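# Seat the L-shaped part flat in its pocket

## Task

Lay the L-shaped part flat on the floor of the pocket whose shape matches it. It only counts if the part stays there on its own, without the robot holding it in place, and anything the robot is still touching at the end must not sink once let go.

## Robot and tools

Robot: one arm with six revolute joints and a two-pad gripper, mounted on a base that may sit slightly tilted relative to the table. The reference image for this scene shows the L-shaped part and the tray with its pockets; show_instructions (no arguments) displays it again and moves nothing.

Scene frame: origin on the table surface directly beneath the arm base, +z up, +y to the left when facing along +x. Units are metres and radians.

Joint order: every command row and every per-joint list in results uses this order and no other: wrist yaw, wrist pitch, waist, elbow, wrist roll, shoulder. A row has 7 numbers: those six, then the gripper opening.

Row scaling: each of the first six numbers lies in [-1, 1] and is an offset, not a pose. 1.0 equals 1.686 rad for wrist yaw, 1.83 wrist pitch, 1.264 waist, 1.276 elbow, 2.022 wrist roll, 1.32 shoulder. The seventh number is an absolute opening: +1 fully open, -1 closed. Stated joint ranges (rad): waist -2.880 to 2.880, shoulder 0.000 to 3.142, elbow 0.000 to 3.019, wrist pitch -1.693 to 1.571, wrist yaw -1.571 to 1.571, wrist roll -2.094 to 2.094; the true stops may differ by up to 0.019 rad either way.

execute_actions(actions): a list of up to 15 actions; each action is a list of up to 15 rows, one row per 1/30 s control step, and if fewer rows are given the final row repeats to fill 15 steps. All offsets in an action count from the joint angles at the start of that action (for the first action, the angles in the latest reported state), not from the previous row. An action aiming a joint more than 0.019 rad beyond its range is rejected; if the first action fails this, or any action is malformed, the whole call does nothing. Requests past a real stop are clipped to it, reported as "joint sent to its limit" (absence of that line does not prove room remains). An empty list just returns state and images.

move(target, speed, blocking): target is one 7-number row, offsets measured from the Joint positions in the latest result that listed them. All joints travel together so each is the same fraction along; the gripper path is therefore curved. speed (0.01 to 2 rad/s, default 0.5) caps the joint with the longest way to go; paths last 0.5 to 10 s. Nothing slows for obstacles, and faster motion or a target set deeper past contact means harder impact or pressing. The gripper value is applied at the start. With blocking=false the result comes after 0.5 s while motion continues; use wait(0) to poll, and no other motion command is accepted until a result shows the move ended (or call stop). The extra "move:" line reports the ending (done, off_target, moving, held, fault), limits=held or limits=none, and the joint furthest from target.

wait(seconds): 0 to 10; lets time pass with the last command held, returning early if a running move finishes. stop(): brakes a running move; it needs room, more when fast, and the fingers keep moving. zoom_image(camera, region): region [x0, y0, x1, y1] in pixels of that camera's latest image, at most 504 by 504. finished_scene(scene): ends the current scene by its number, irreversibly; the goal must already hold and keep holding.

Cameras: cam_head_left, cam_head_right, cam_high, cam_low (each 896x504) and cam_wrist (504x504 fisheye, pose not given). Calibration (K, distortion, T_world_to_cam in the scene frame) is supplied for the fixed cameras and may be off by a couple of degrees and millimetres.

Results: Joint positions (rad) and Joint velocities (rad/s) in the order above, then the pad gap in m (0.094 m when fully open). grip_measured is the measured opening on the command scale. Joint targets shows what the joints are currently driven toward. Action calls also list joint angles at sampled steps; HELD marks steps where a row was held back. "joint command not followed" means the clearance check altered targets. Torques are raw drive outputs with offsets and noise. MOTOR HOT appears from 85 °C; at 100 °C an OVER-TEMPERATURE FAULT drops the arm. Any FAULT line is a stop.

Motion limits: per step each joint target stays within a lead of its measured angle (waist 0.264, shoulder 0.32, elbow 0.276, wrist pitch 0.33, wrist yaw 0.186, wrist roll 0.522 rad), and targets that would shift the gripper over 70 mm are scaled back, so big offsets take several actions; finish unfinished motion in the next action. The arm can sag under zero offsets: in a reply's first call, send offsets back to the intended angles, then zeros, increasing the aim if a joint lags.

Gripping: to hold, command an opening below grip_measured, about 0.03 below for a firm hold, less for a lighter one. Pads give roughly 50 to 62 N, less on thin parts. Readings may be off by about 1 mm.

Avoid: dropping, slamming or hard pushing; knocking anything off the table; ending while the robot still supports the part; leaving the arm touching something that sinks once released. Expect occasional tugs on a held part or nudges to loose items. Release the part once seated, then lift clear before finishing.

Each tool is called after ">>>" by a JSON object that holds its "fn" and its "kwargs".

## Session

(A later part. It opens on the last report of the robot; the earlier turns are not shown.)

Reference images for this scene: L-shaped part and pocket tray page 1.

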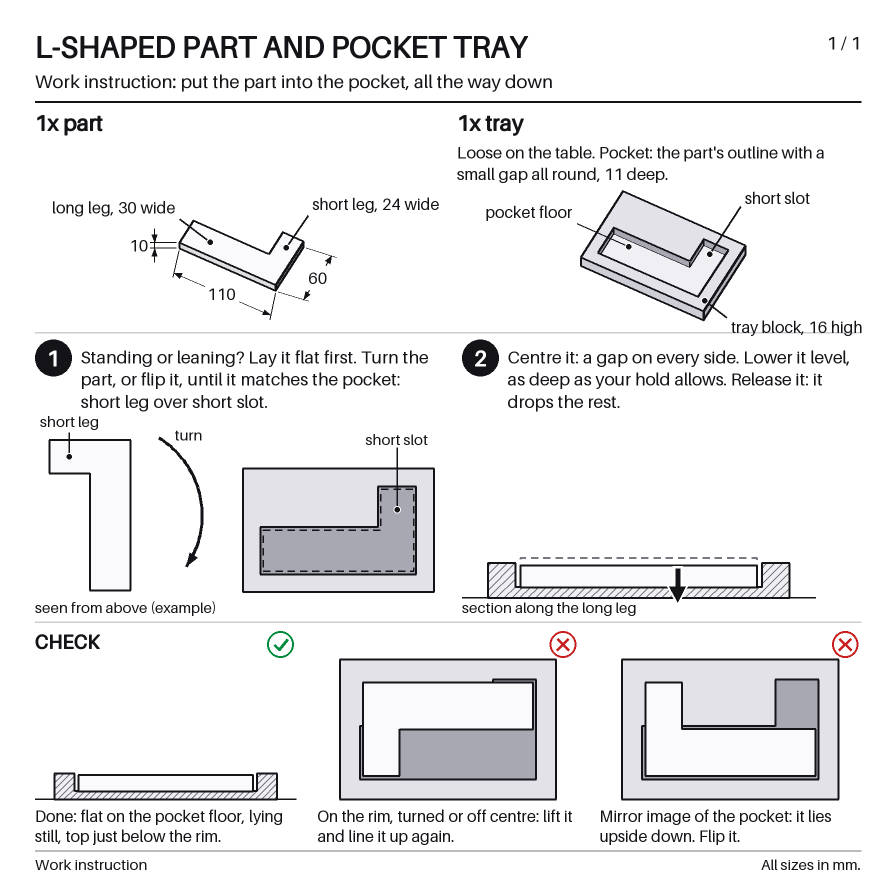

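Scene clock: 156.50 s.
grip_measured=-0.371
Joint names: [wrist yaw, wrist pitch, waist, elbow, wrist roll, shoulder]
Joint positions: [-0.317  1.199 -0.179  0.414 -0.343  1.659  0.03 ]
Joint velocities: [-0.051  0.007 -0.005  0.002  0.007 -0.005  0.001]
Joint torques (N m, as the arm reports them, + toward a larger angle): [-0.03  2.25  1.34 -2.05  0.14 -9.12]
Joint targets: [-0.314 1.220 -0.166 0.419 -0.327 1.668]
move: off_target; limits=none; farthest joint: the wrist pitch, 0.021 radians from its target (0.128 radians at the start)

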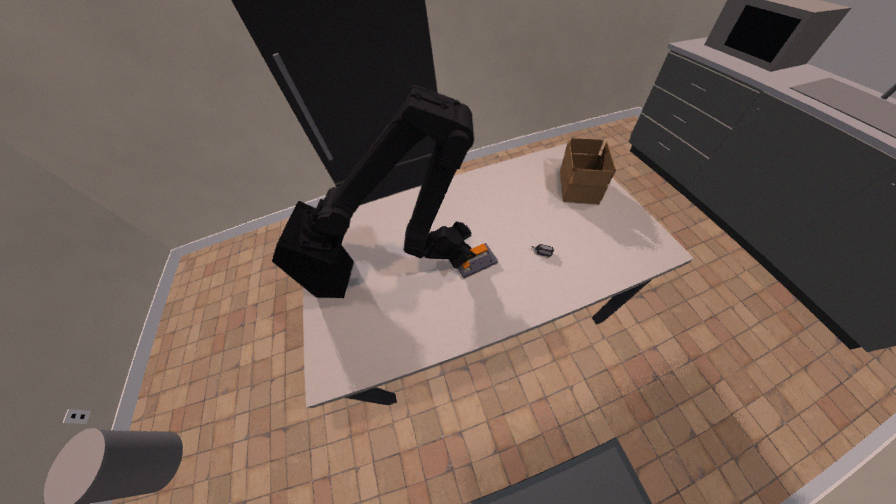

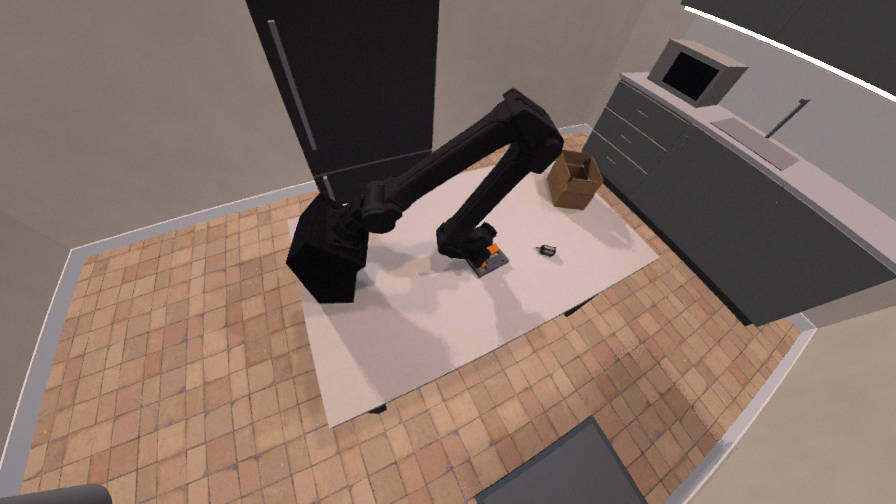

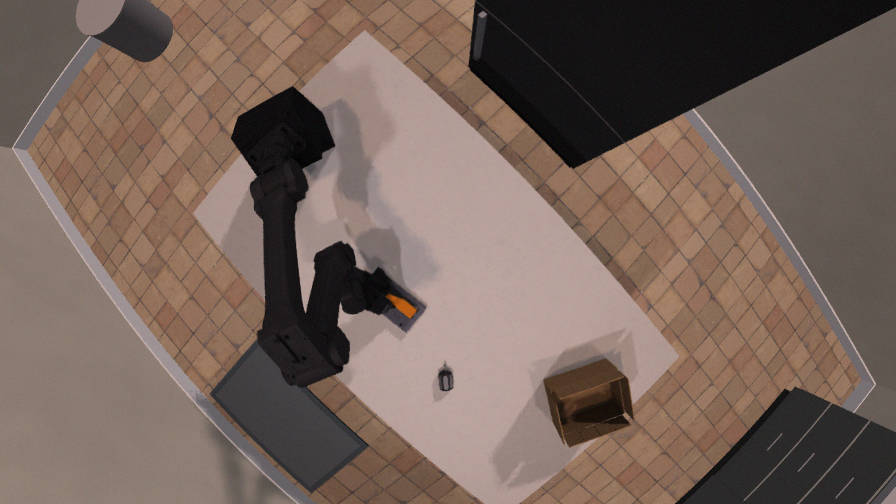

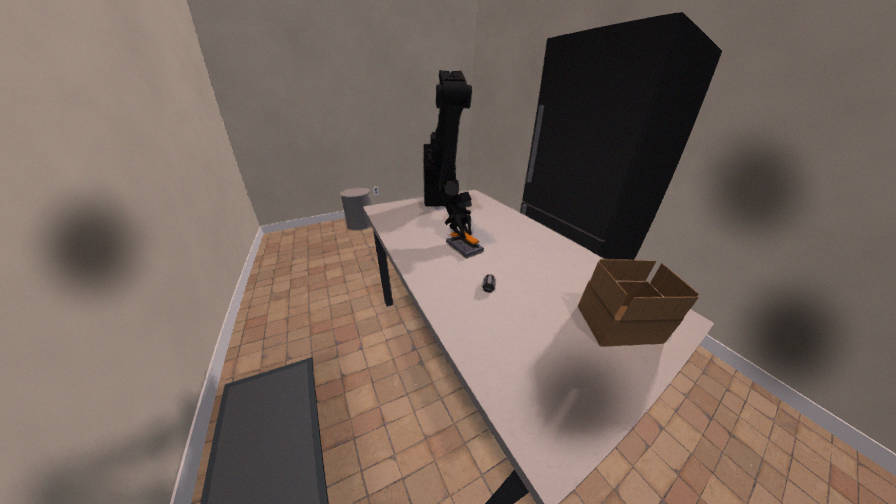

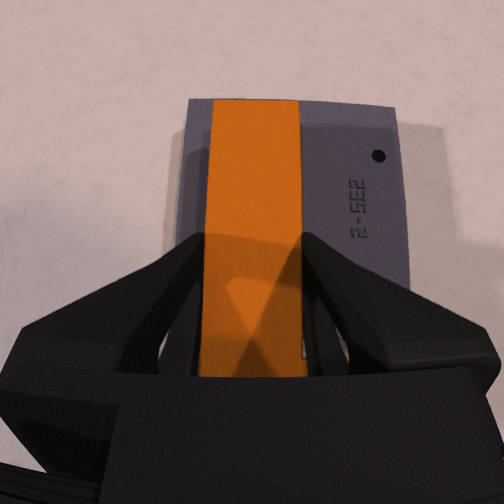

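>>> {"fn": "move", "kwargs": {"target": [0.0018, 0.0328, 0.0103, 0.0235, 0.0094, 0.0466, -0.41], "speed": 0.08}}

>>> {"fn": "zoom_image", "kwargs": {"camera": "cam_wrist", "region": [150, 60, 430, 300]}}

>>> {"fn": "zoom_image", "kwargs": {"camera": "cam_low", "region": [435, 215, 495, 265]}}

Scene clock: 161.00 s.
grip_measured=-0.371
Joint names: [wrist yaw, wrist pitch, waist, elbow, wrist roll, shoulder]
Joint positions: [-0.317  1.237 -0.179  0.442 -0.339  1.711  0.03 ]
Joint velocities: [-0.037 -0.002 -0.005  0.017 -0.007 -0.005 -0.   ]
Joint torques (N m, as the arm reports them, + toward a larger angle): [-0.03  2.21  1.29 -2.54  0.15 -9.2 ]
Joint targets: [-0.314 1.258 -0.166 0.444 -0.323 1.721]
move: off_target; limits=none; farthest joint: the wrist pitch, 0.022 radians from its target (0.061 radians at the start)

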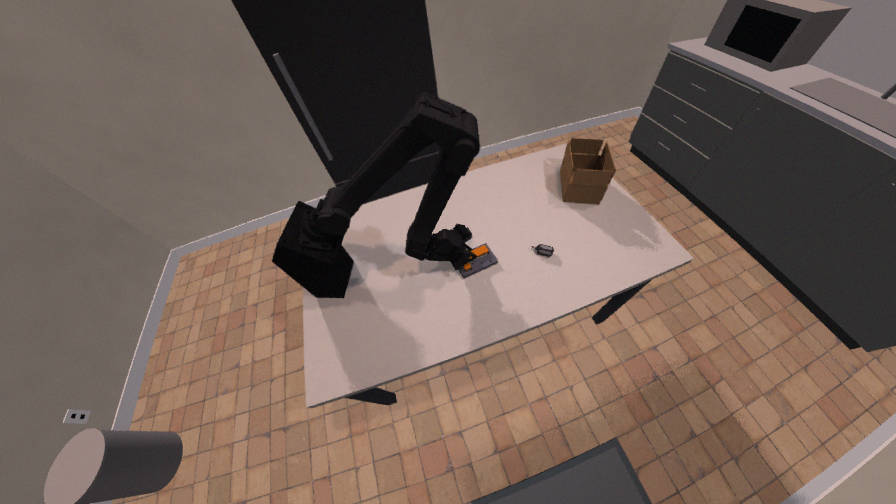

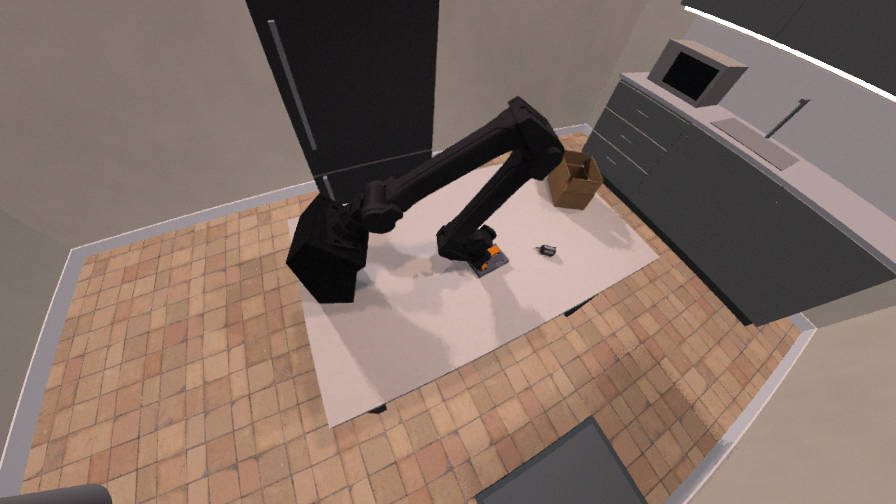

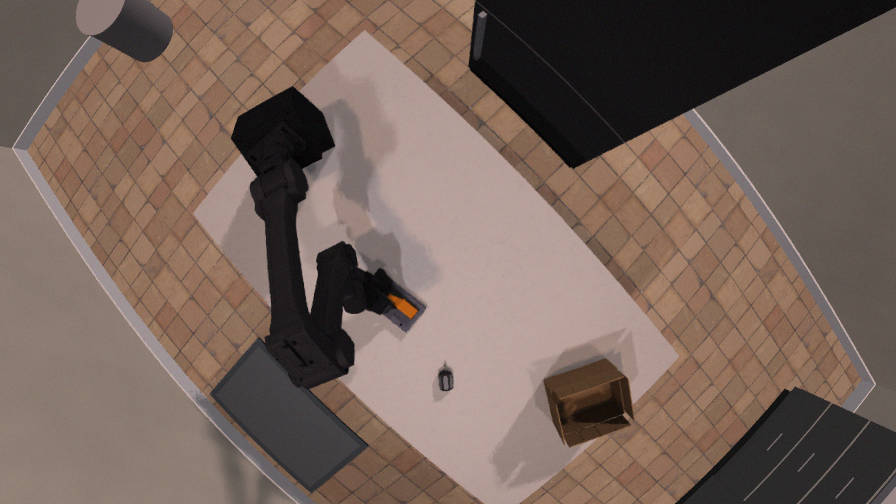

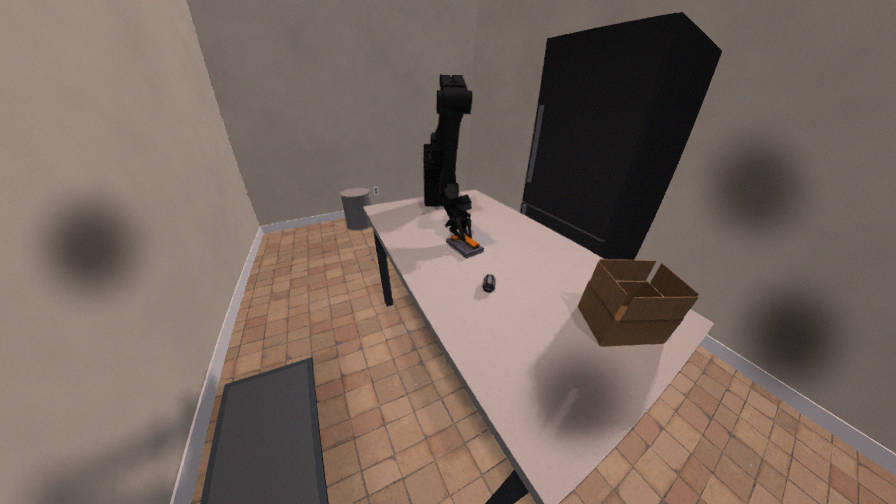

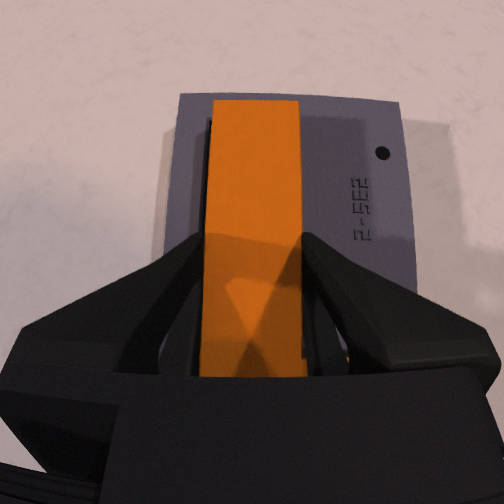

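Region (150, 60, 430, 300) of cam_wrist's 504x504 image, scaled by 1.800, with more detail than that image has; it fills the top 432 rows of this view, and the rest is white.

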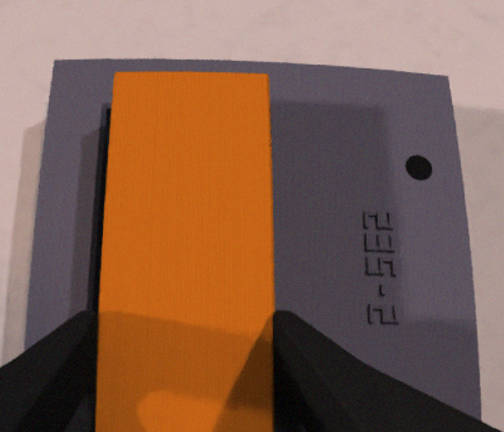

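Region (435, 215, 495, 265) of cam_low's 896x504 image, scaled by 8.400, with more detail than that image has.

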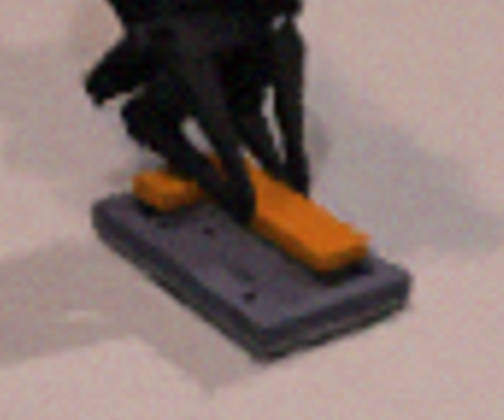

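>>> {"fn": "zoom_image", "kwargs": {"camera": "cam_wrist", "region": [160, 85, 320, 245]}}

Region (160, 85, 320, 245) of cam_wrist's 504x504 image, scaled by 3.150, with more detail than that image has.

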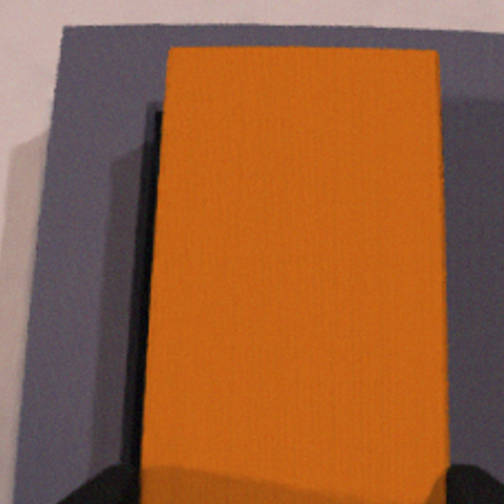

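>>> {"fn": "move", "kwargs": {"target": [0.0018, 0.0191, 0.0115, 0.0087, 0.0079, 0.025, -0.41], "speed": 0.04}}

>>> {"fn": "zoom_image", "kwargs": {"camera": "cam_wrist", "region": [160, 70, 340, 250]}}

>>> {"fn": "zoom_image", "kwargs": {"camera": "cam_low", "region": [435, 215, 495, 265]}}

Scene clock: 165.60 s.
grip_measured=-0.371
Joint names: [wrist yaw, wrist pitch, waist, elbow, wrist roll, shoulder]
Joint positions: [-0.317  1.251 -0.179  0.451 -0.339  1.734  0.03 ]
Joint velocities: [ 0.037 -0.002 -0.015  0.012  0.022 -0.005 -0.001]
Joint torques (N m, as the arm reports them, + toward a larger angle): [-0.03  2.22  1.38 -2.64  0.15 -9.22]
Joint targets: [-0.314 1.272 -0.165 0.453 -0.323 1.744]
move: off_target; limits=none; farthest joint: the wrist pitch, 0.021 radians from its target (0.035 radians at the start)

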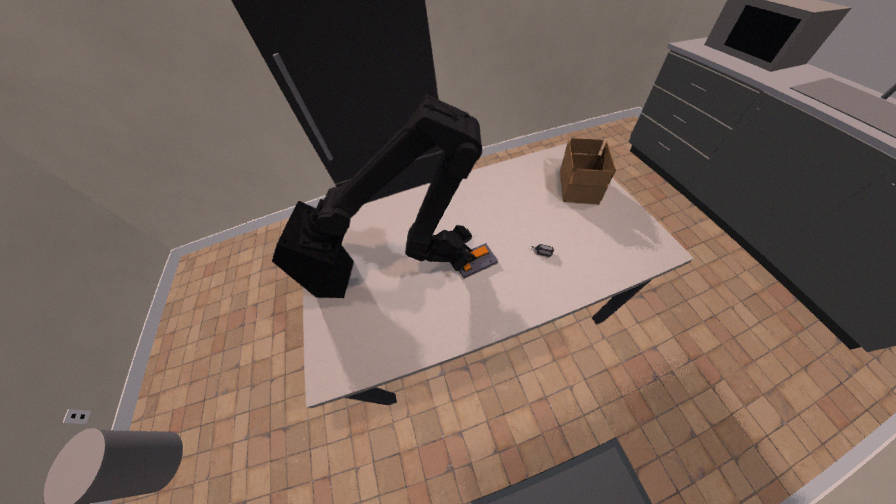

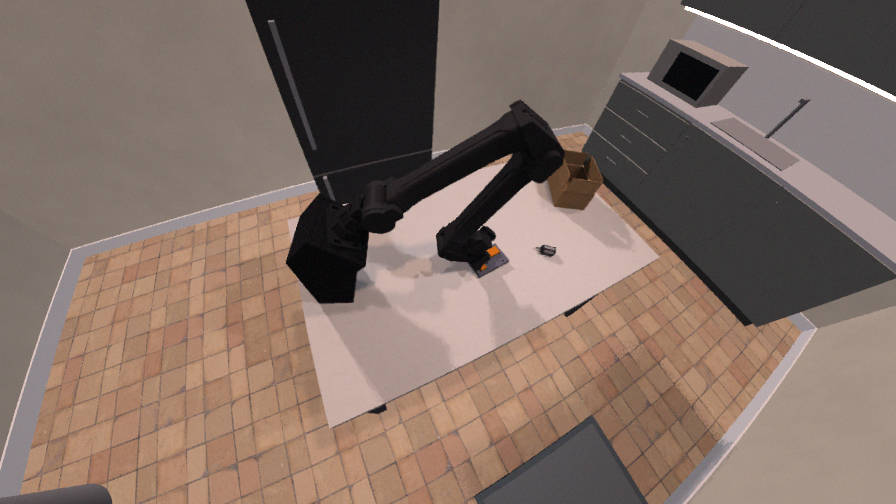

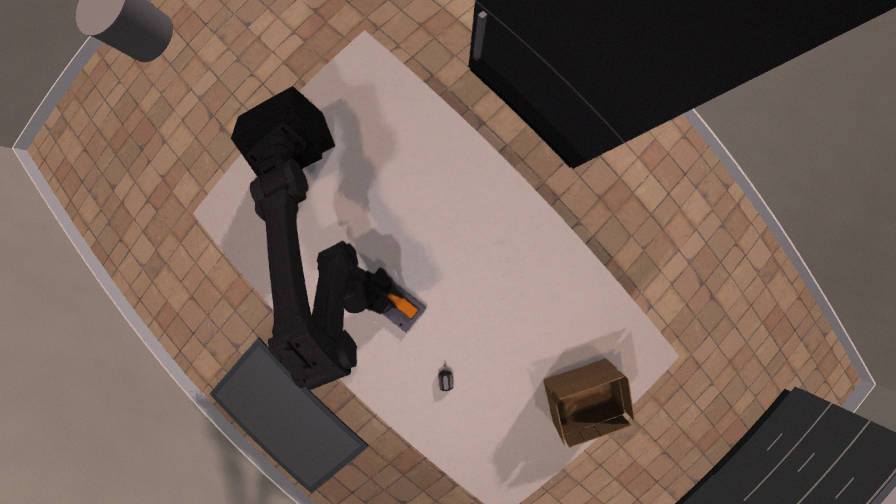

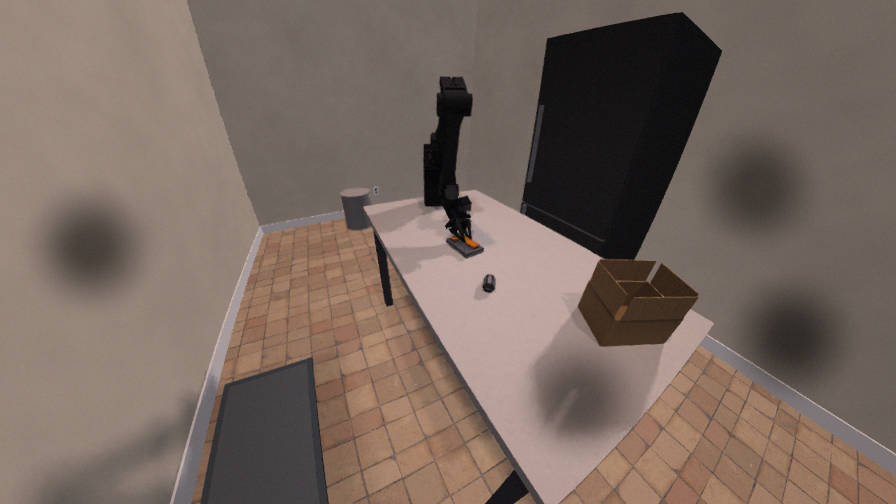

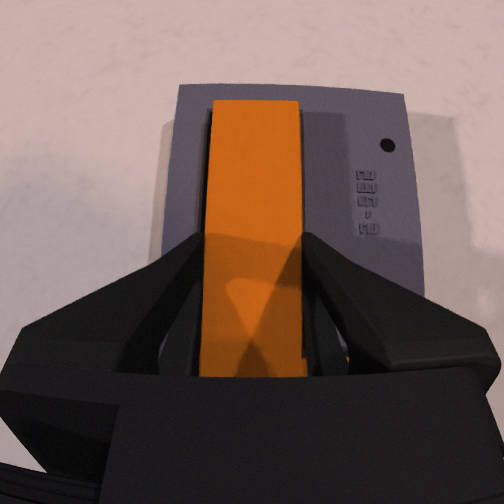

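Region (160, 70, 340, 250) of cam_wrist's 504x504 image, scaled by 2.800, with more detail than that image has.

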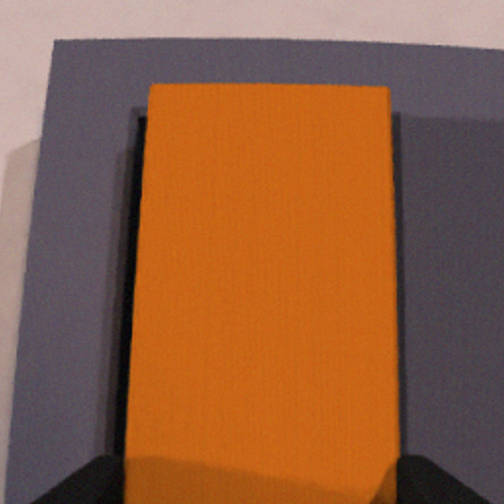

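Region (435, 215, 495, 265) of cam_low's 896x504 image, scaled by 8.400, with more detail than that image has.

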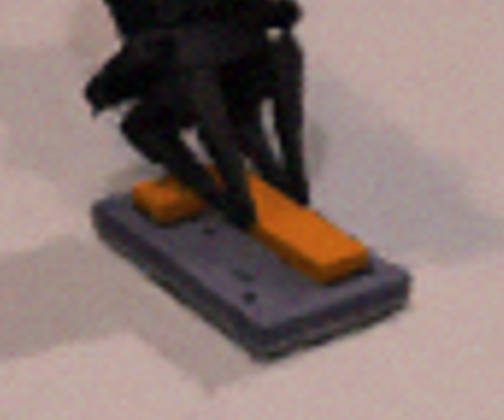

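>>> {"fn": "move", "kwargs": {"target": [0.0018, 0.0169, 0.0111, 0.0083, 0.0079, 0.0216, -0.41], "speed": 0.03}}

>>> {"fn": "zoom_image", "kwargs": {"camera": "cam_wrist", "region": [160, 70, 340, 250]}}

>>> {"fn": "zoom_image", "kwargs": {"camera": "cam_low", "region": [435, 215, 495, 265]}}

Scene clock: 168.17 s.
grip_measured=-0.371
Joint names: [wrist yaw, wrist pitch, waist, elbow, wrist roll, shoulder]
Joint positions: [-0.317  1.265 -0.179  0.458 -0.339  1.748  0.03 ]
Joint velocities: [-0.037 -0.002  0.005 -0.012 -0.022  0.005  0.   ]
Joint torques (N m, as the arm reports them, + toward a larger angle): [-0.03  2.12  1.27 -2.59  0.15 -9.01]
Joint targets: [-0.314 1.282 -0.165 0.462 -0.323 1.763]
move: done; limits=none; farthest joint: the wrist pitch, 0.017 radians from its target (0.031 radians at the start)

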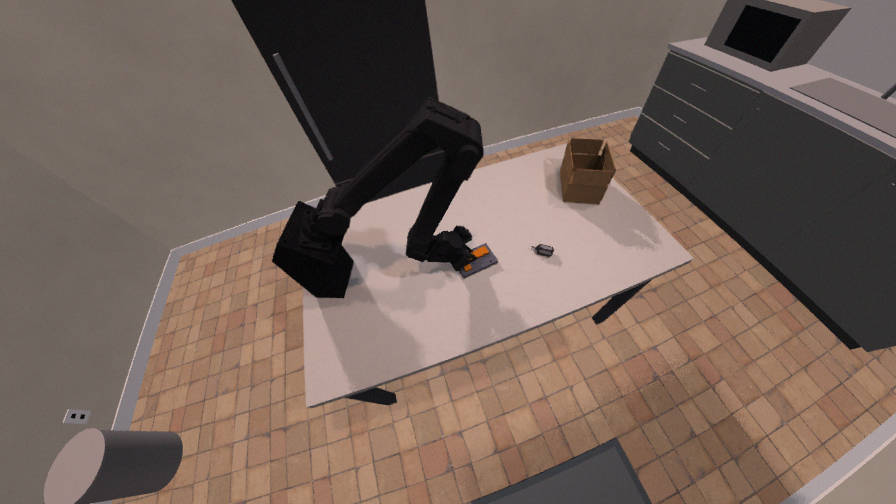

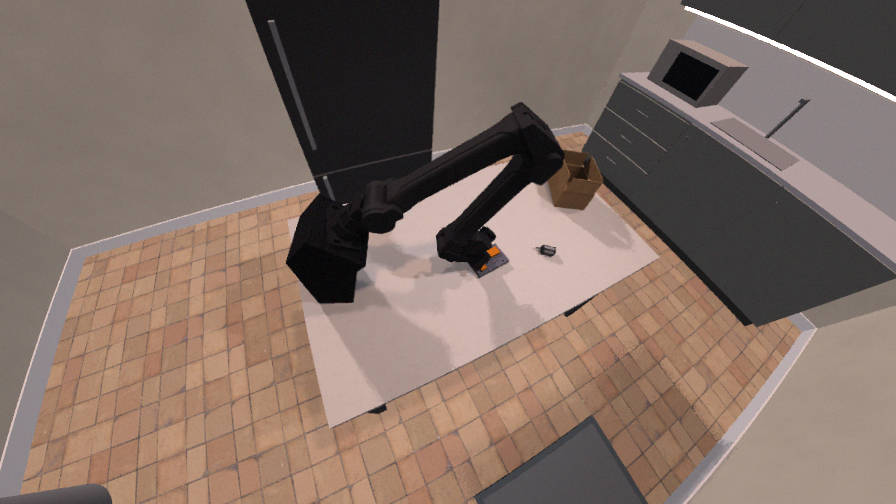

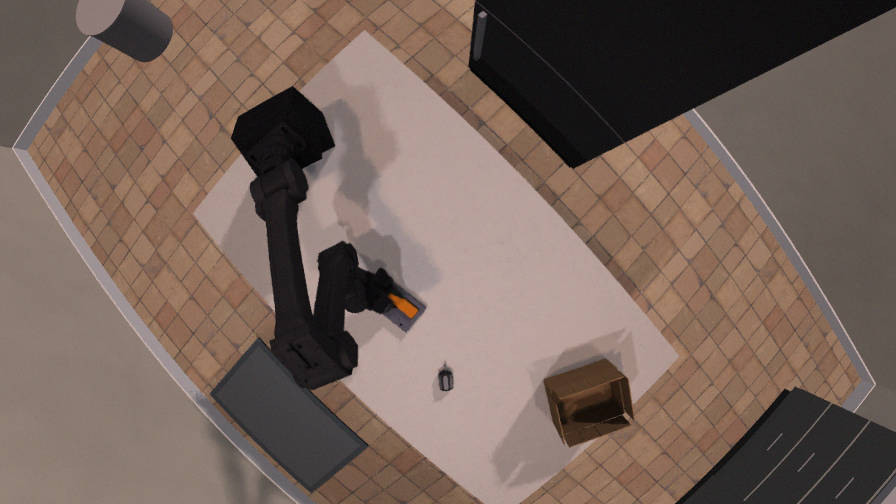

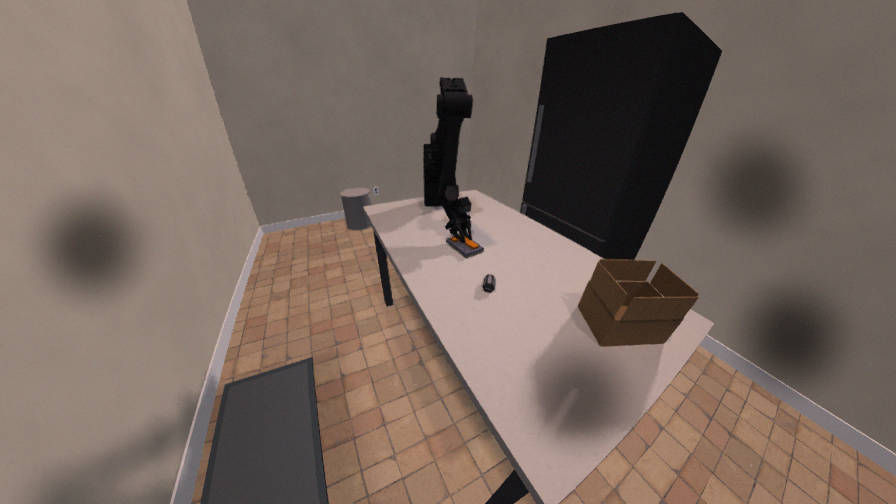

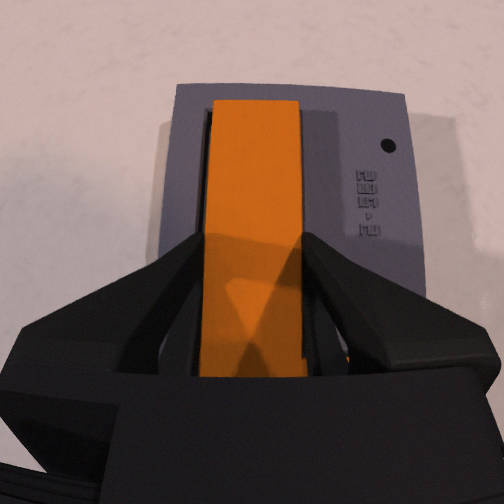

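Region (160, 70, 340, 250) of cam_wrist's 504x504 image, scaled by 2.800, with more detail than that image has.

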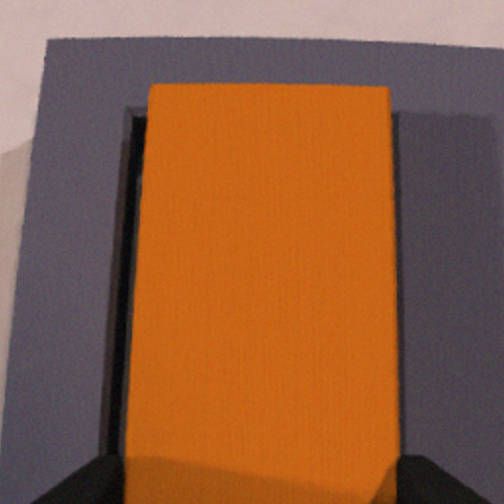

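Region (435, 215, 495, 265) of cam_low's 896x504 image, scaled by 8.400, with more detail than that image has.

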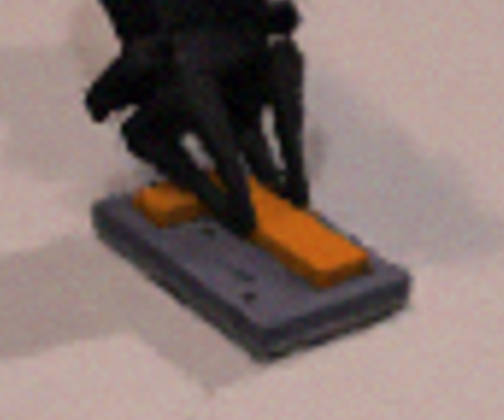

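>>> {"fn": "zoom_image", "kwargs": {"camera": "cam_head_left", "region": [450, 235, 505, 280]}}

>>> {"fn": "zoom_image", "kwargs": {"camera": "cam_wrist", "region": [140, 60, 440, 380]}}

Region (450, 235, 505, 280) of cam_head_left's 896x504 image, scaled by 9.164, with more detail than that image has; it fills the top 412 rows of this view, and the rest is white.

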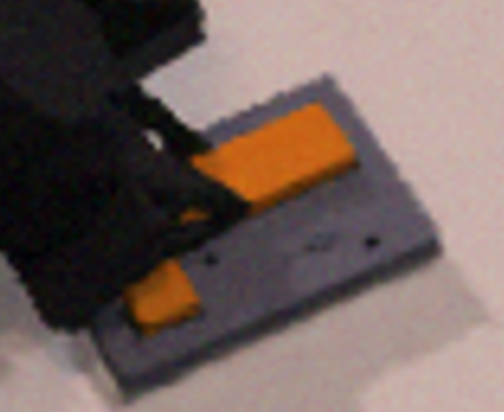

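Region (140, 60, 440, 380) of cam_wrist's 504x504 image, scaled by 1.575, with more detail than that image has; it fills the left 472 columns of this view, and the rest is white.

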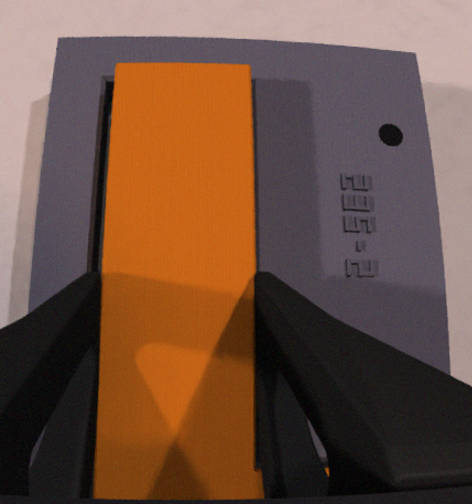

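>>> {"fn": "execute_actions", "kwargs": {"actions": [[[0.0018,0.0093,0.0111,0.002,0.0079,0.009,-0.41],[0.0018,0.0093,0.0111,0.002,0.0079,0.007,-0.41],[0.0018,0.0093,0.0111,0.002,0.0079,0.005,-0.40],[0.0018,0.0093,0.0111,0.002,0.0079,0.003,-0.39],[0.0018,0.0093,0.0111,0.002,0.0079,0.003,-0.38],[0.0018,0.0093,0.0111,0.002,0.0079,0.003,-0.37],[0.0018,0.0093,0.0111,0.002,0.0079,0.003,-0.36],[0.0018,0.0093,0.0111,0.002,0.0079,0.003,-0.35],[0.0018,0.0093,0.0111,0.002,0.0079,0.003,-0.33],[0.0018,0.0093,0.0111,0.002,0.0079,0.003,-0.31],[0.0018,0.0093,0.0111,0.002,0.0079,0.003,-0.29],[0.0018,0.0093,0.0111,0.002,0.0079,0.003,-0.27],[0.0018,0.0093,0.0111,0.002,0.0079,0.003,-0.25],[0.0018,0.0093,0.0111,0.002,0.0079,0.003,-0.23],[0.0018,0.0093,0.0111,0.002,0.0079,0.003,-0.2]]]}}

>>> {"fn": "move", "kwargs": {"target": [0, 0, 0, -0.03, 0, -0.10, -0.1], "speed": 0.3}}

>>> {"fn": "zoom_image", "kwargs": {"camera": "cam_low", "region": [435, 215, 495, 265]}}

>>> {"fn": "zoom_image", "kwargs": {"camera": "cam_head_left", "region": [450, 235, 505, 280]}}

Scene clock: 172.67 s.
grip_measured=-0.216
Joint names: [wrist yaw, wrist pitch, waist, elbow, wrist roll, shoulder]
Joint positions: [-0.317  1.265 -0.178  0.458 -0.339  1.748  0.037]
Joint velocities: [ 0.007 -0.002 -0.005 -0.002 -0.007  0.005  0.028]
Joint torques (N m, as the arm reports them, + toward a larger angle): [-0.03  2.08  1.18 -2.66  0.16 -9.79]
Joint targets: [-0.314 1.282 -0.165 0.461 -0.323 1.752]
Step readings (joint positions):
0: [-0.317 1.265 -0.179 0.458 -0.339 1.748]
1: [-0.317 1.265 -0.179 0.458 -0.339 1.748]
2: [-0.317 1.265 -0.179 0.458 -0.339 1.748]
4: [-0.317 1.265 -0.179 0.458 -0.339 1.748]
8: [-0.317 1.265 -0.179 0.458 -0.339 1.748]
15: Joint positions above

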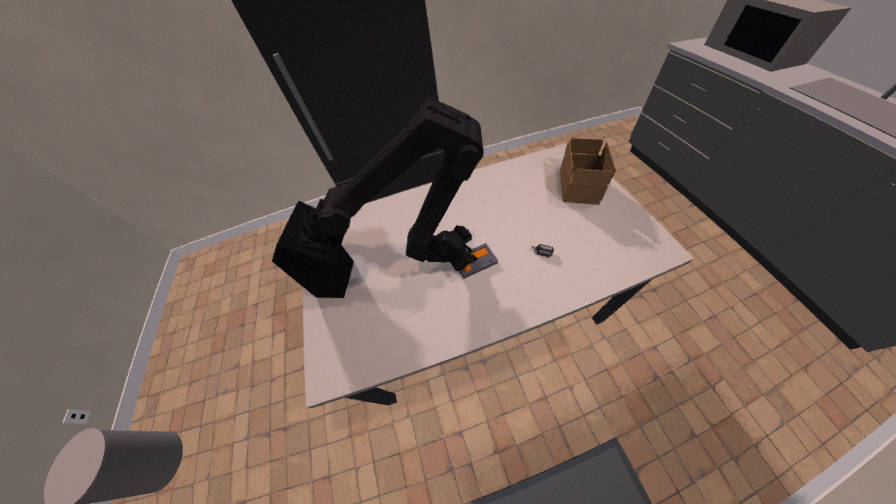

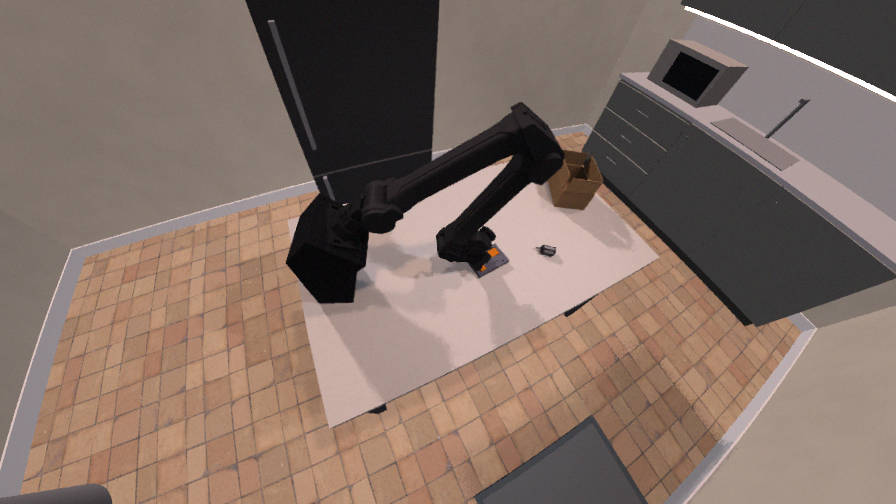

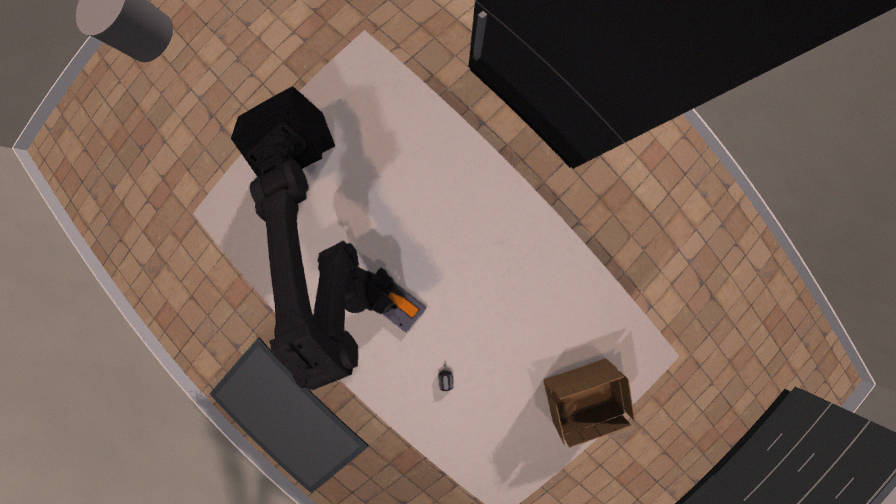

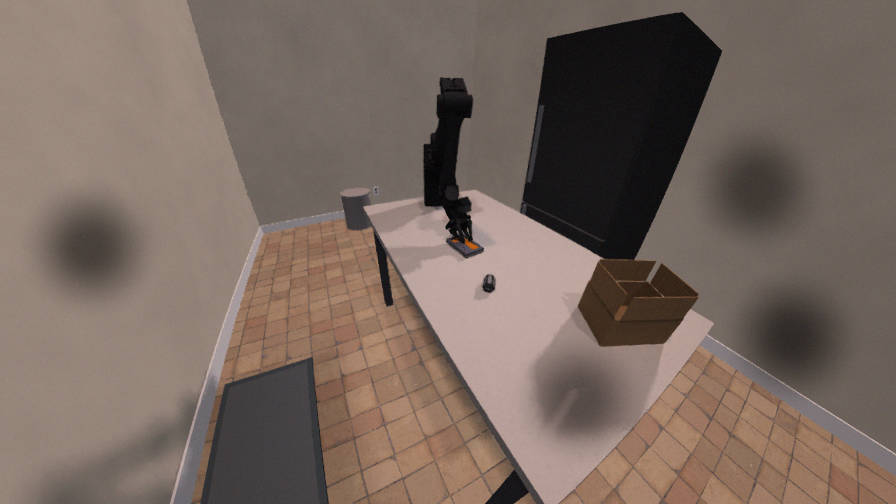

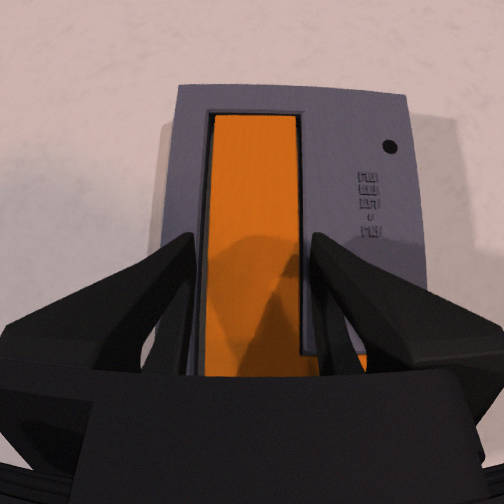

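Scene clock: 173.47 s.
grip_measured=-0.102
Joint names: [wrist yaw, wrist pitch, waist, elbow, wrist roll, shoulder]
Joint positions: [-0.317  1.265 -0.178  0.435 -0.339  1.626  0.042]
Joint velocities: [ 0.007 -0.002 -0.005 -0.007 -0.037 -0.015 -0.001]
Joint torques (N m, as the arm reports them, + toward a larger angle): [ -0.15   1.46   0.28  -3.21   0.   -10.85]
Joint targets: [-0.317 1.265 -0.178 0.420 -0.339 1.616]
move: done; limits=none; farthest joint: the elbow, 0.015 radians from its target (0.038 radians at the start)

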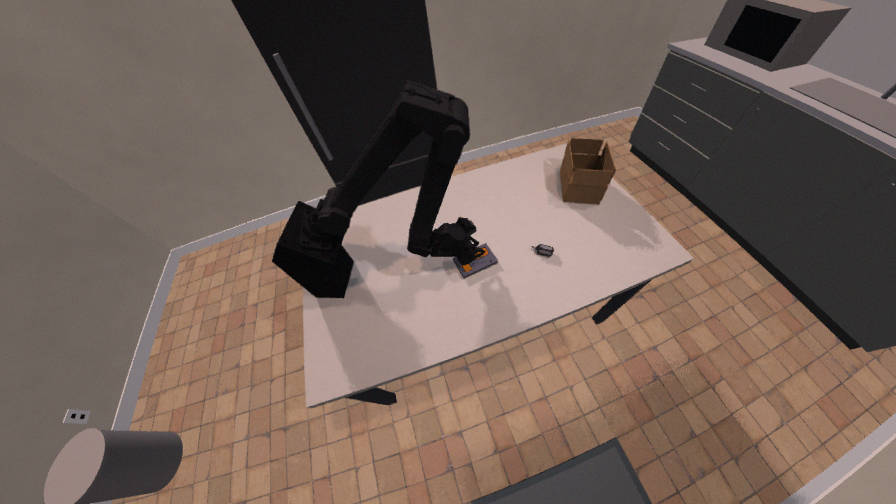

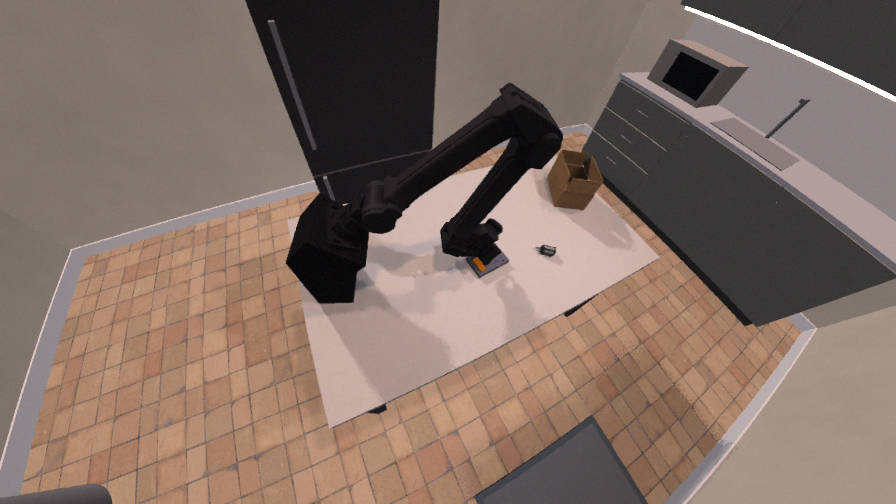

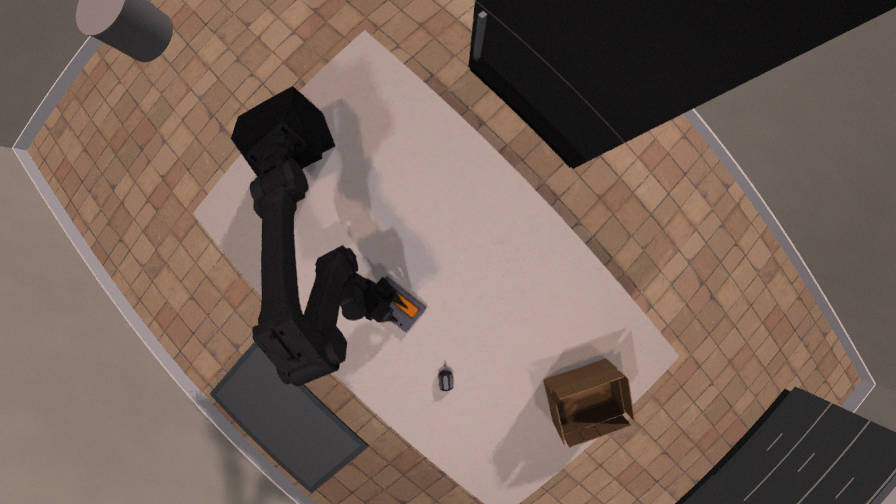

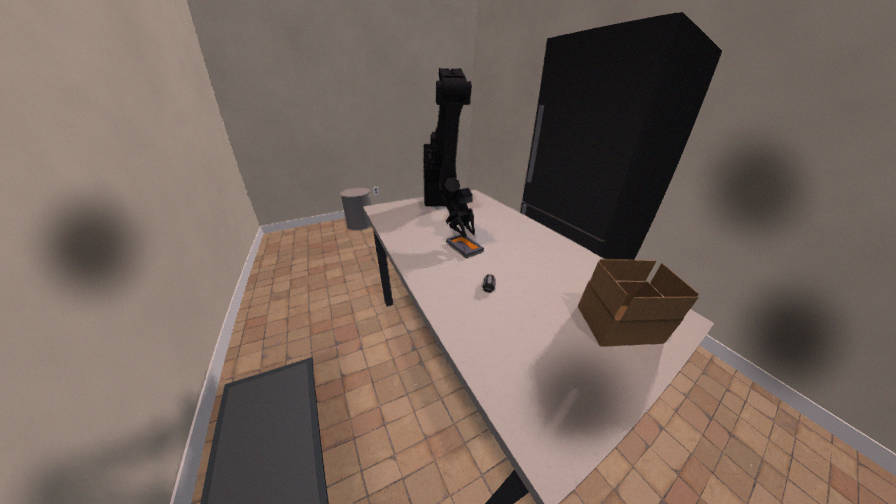

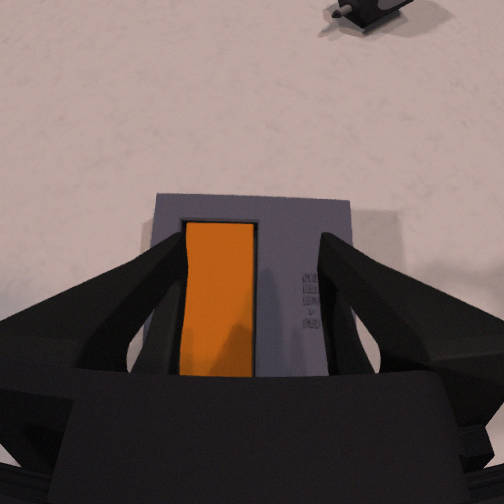

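Region (435, 215, 495, 265) of cam_low's 896x504 image, scaled by 8.400, with more detail than that image has.

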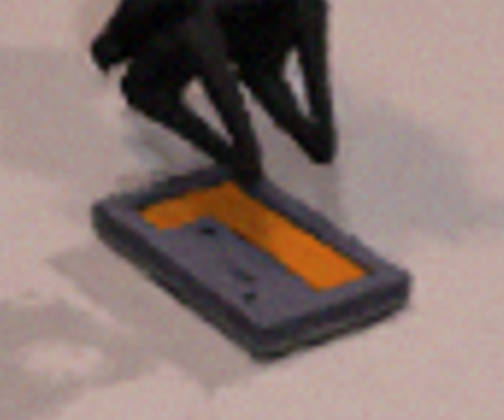

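Region (450, 235, 505, 280) of cam_head_left's 896x504 image, scaled by 9.164, with more detail than that image has; it fills the top 412 rows of this view, and the rest is white.

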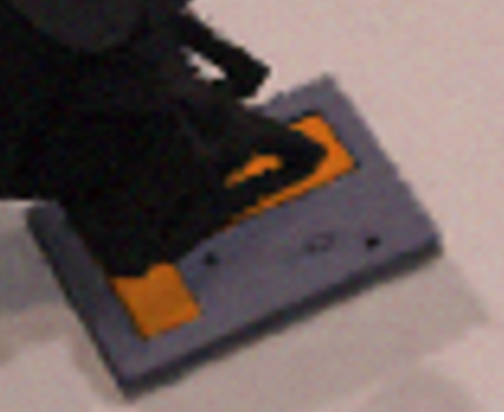

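The part is flush in the pocket.

>>> {"fn": "finished_scene", "kwargs": {"scene": 2}}

The scene is finished: the task was done.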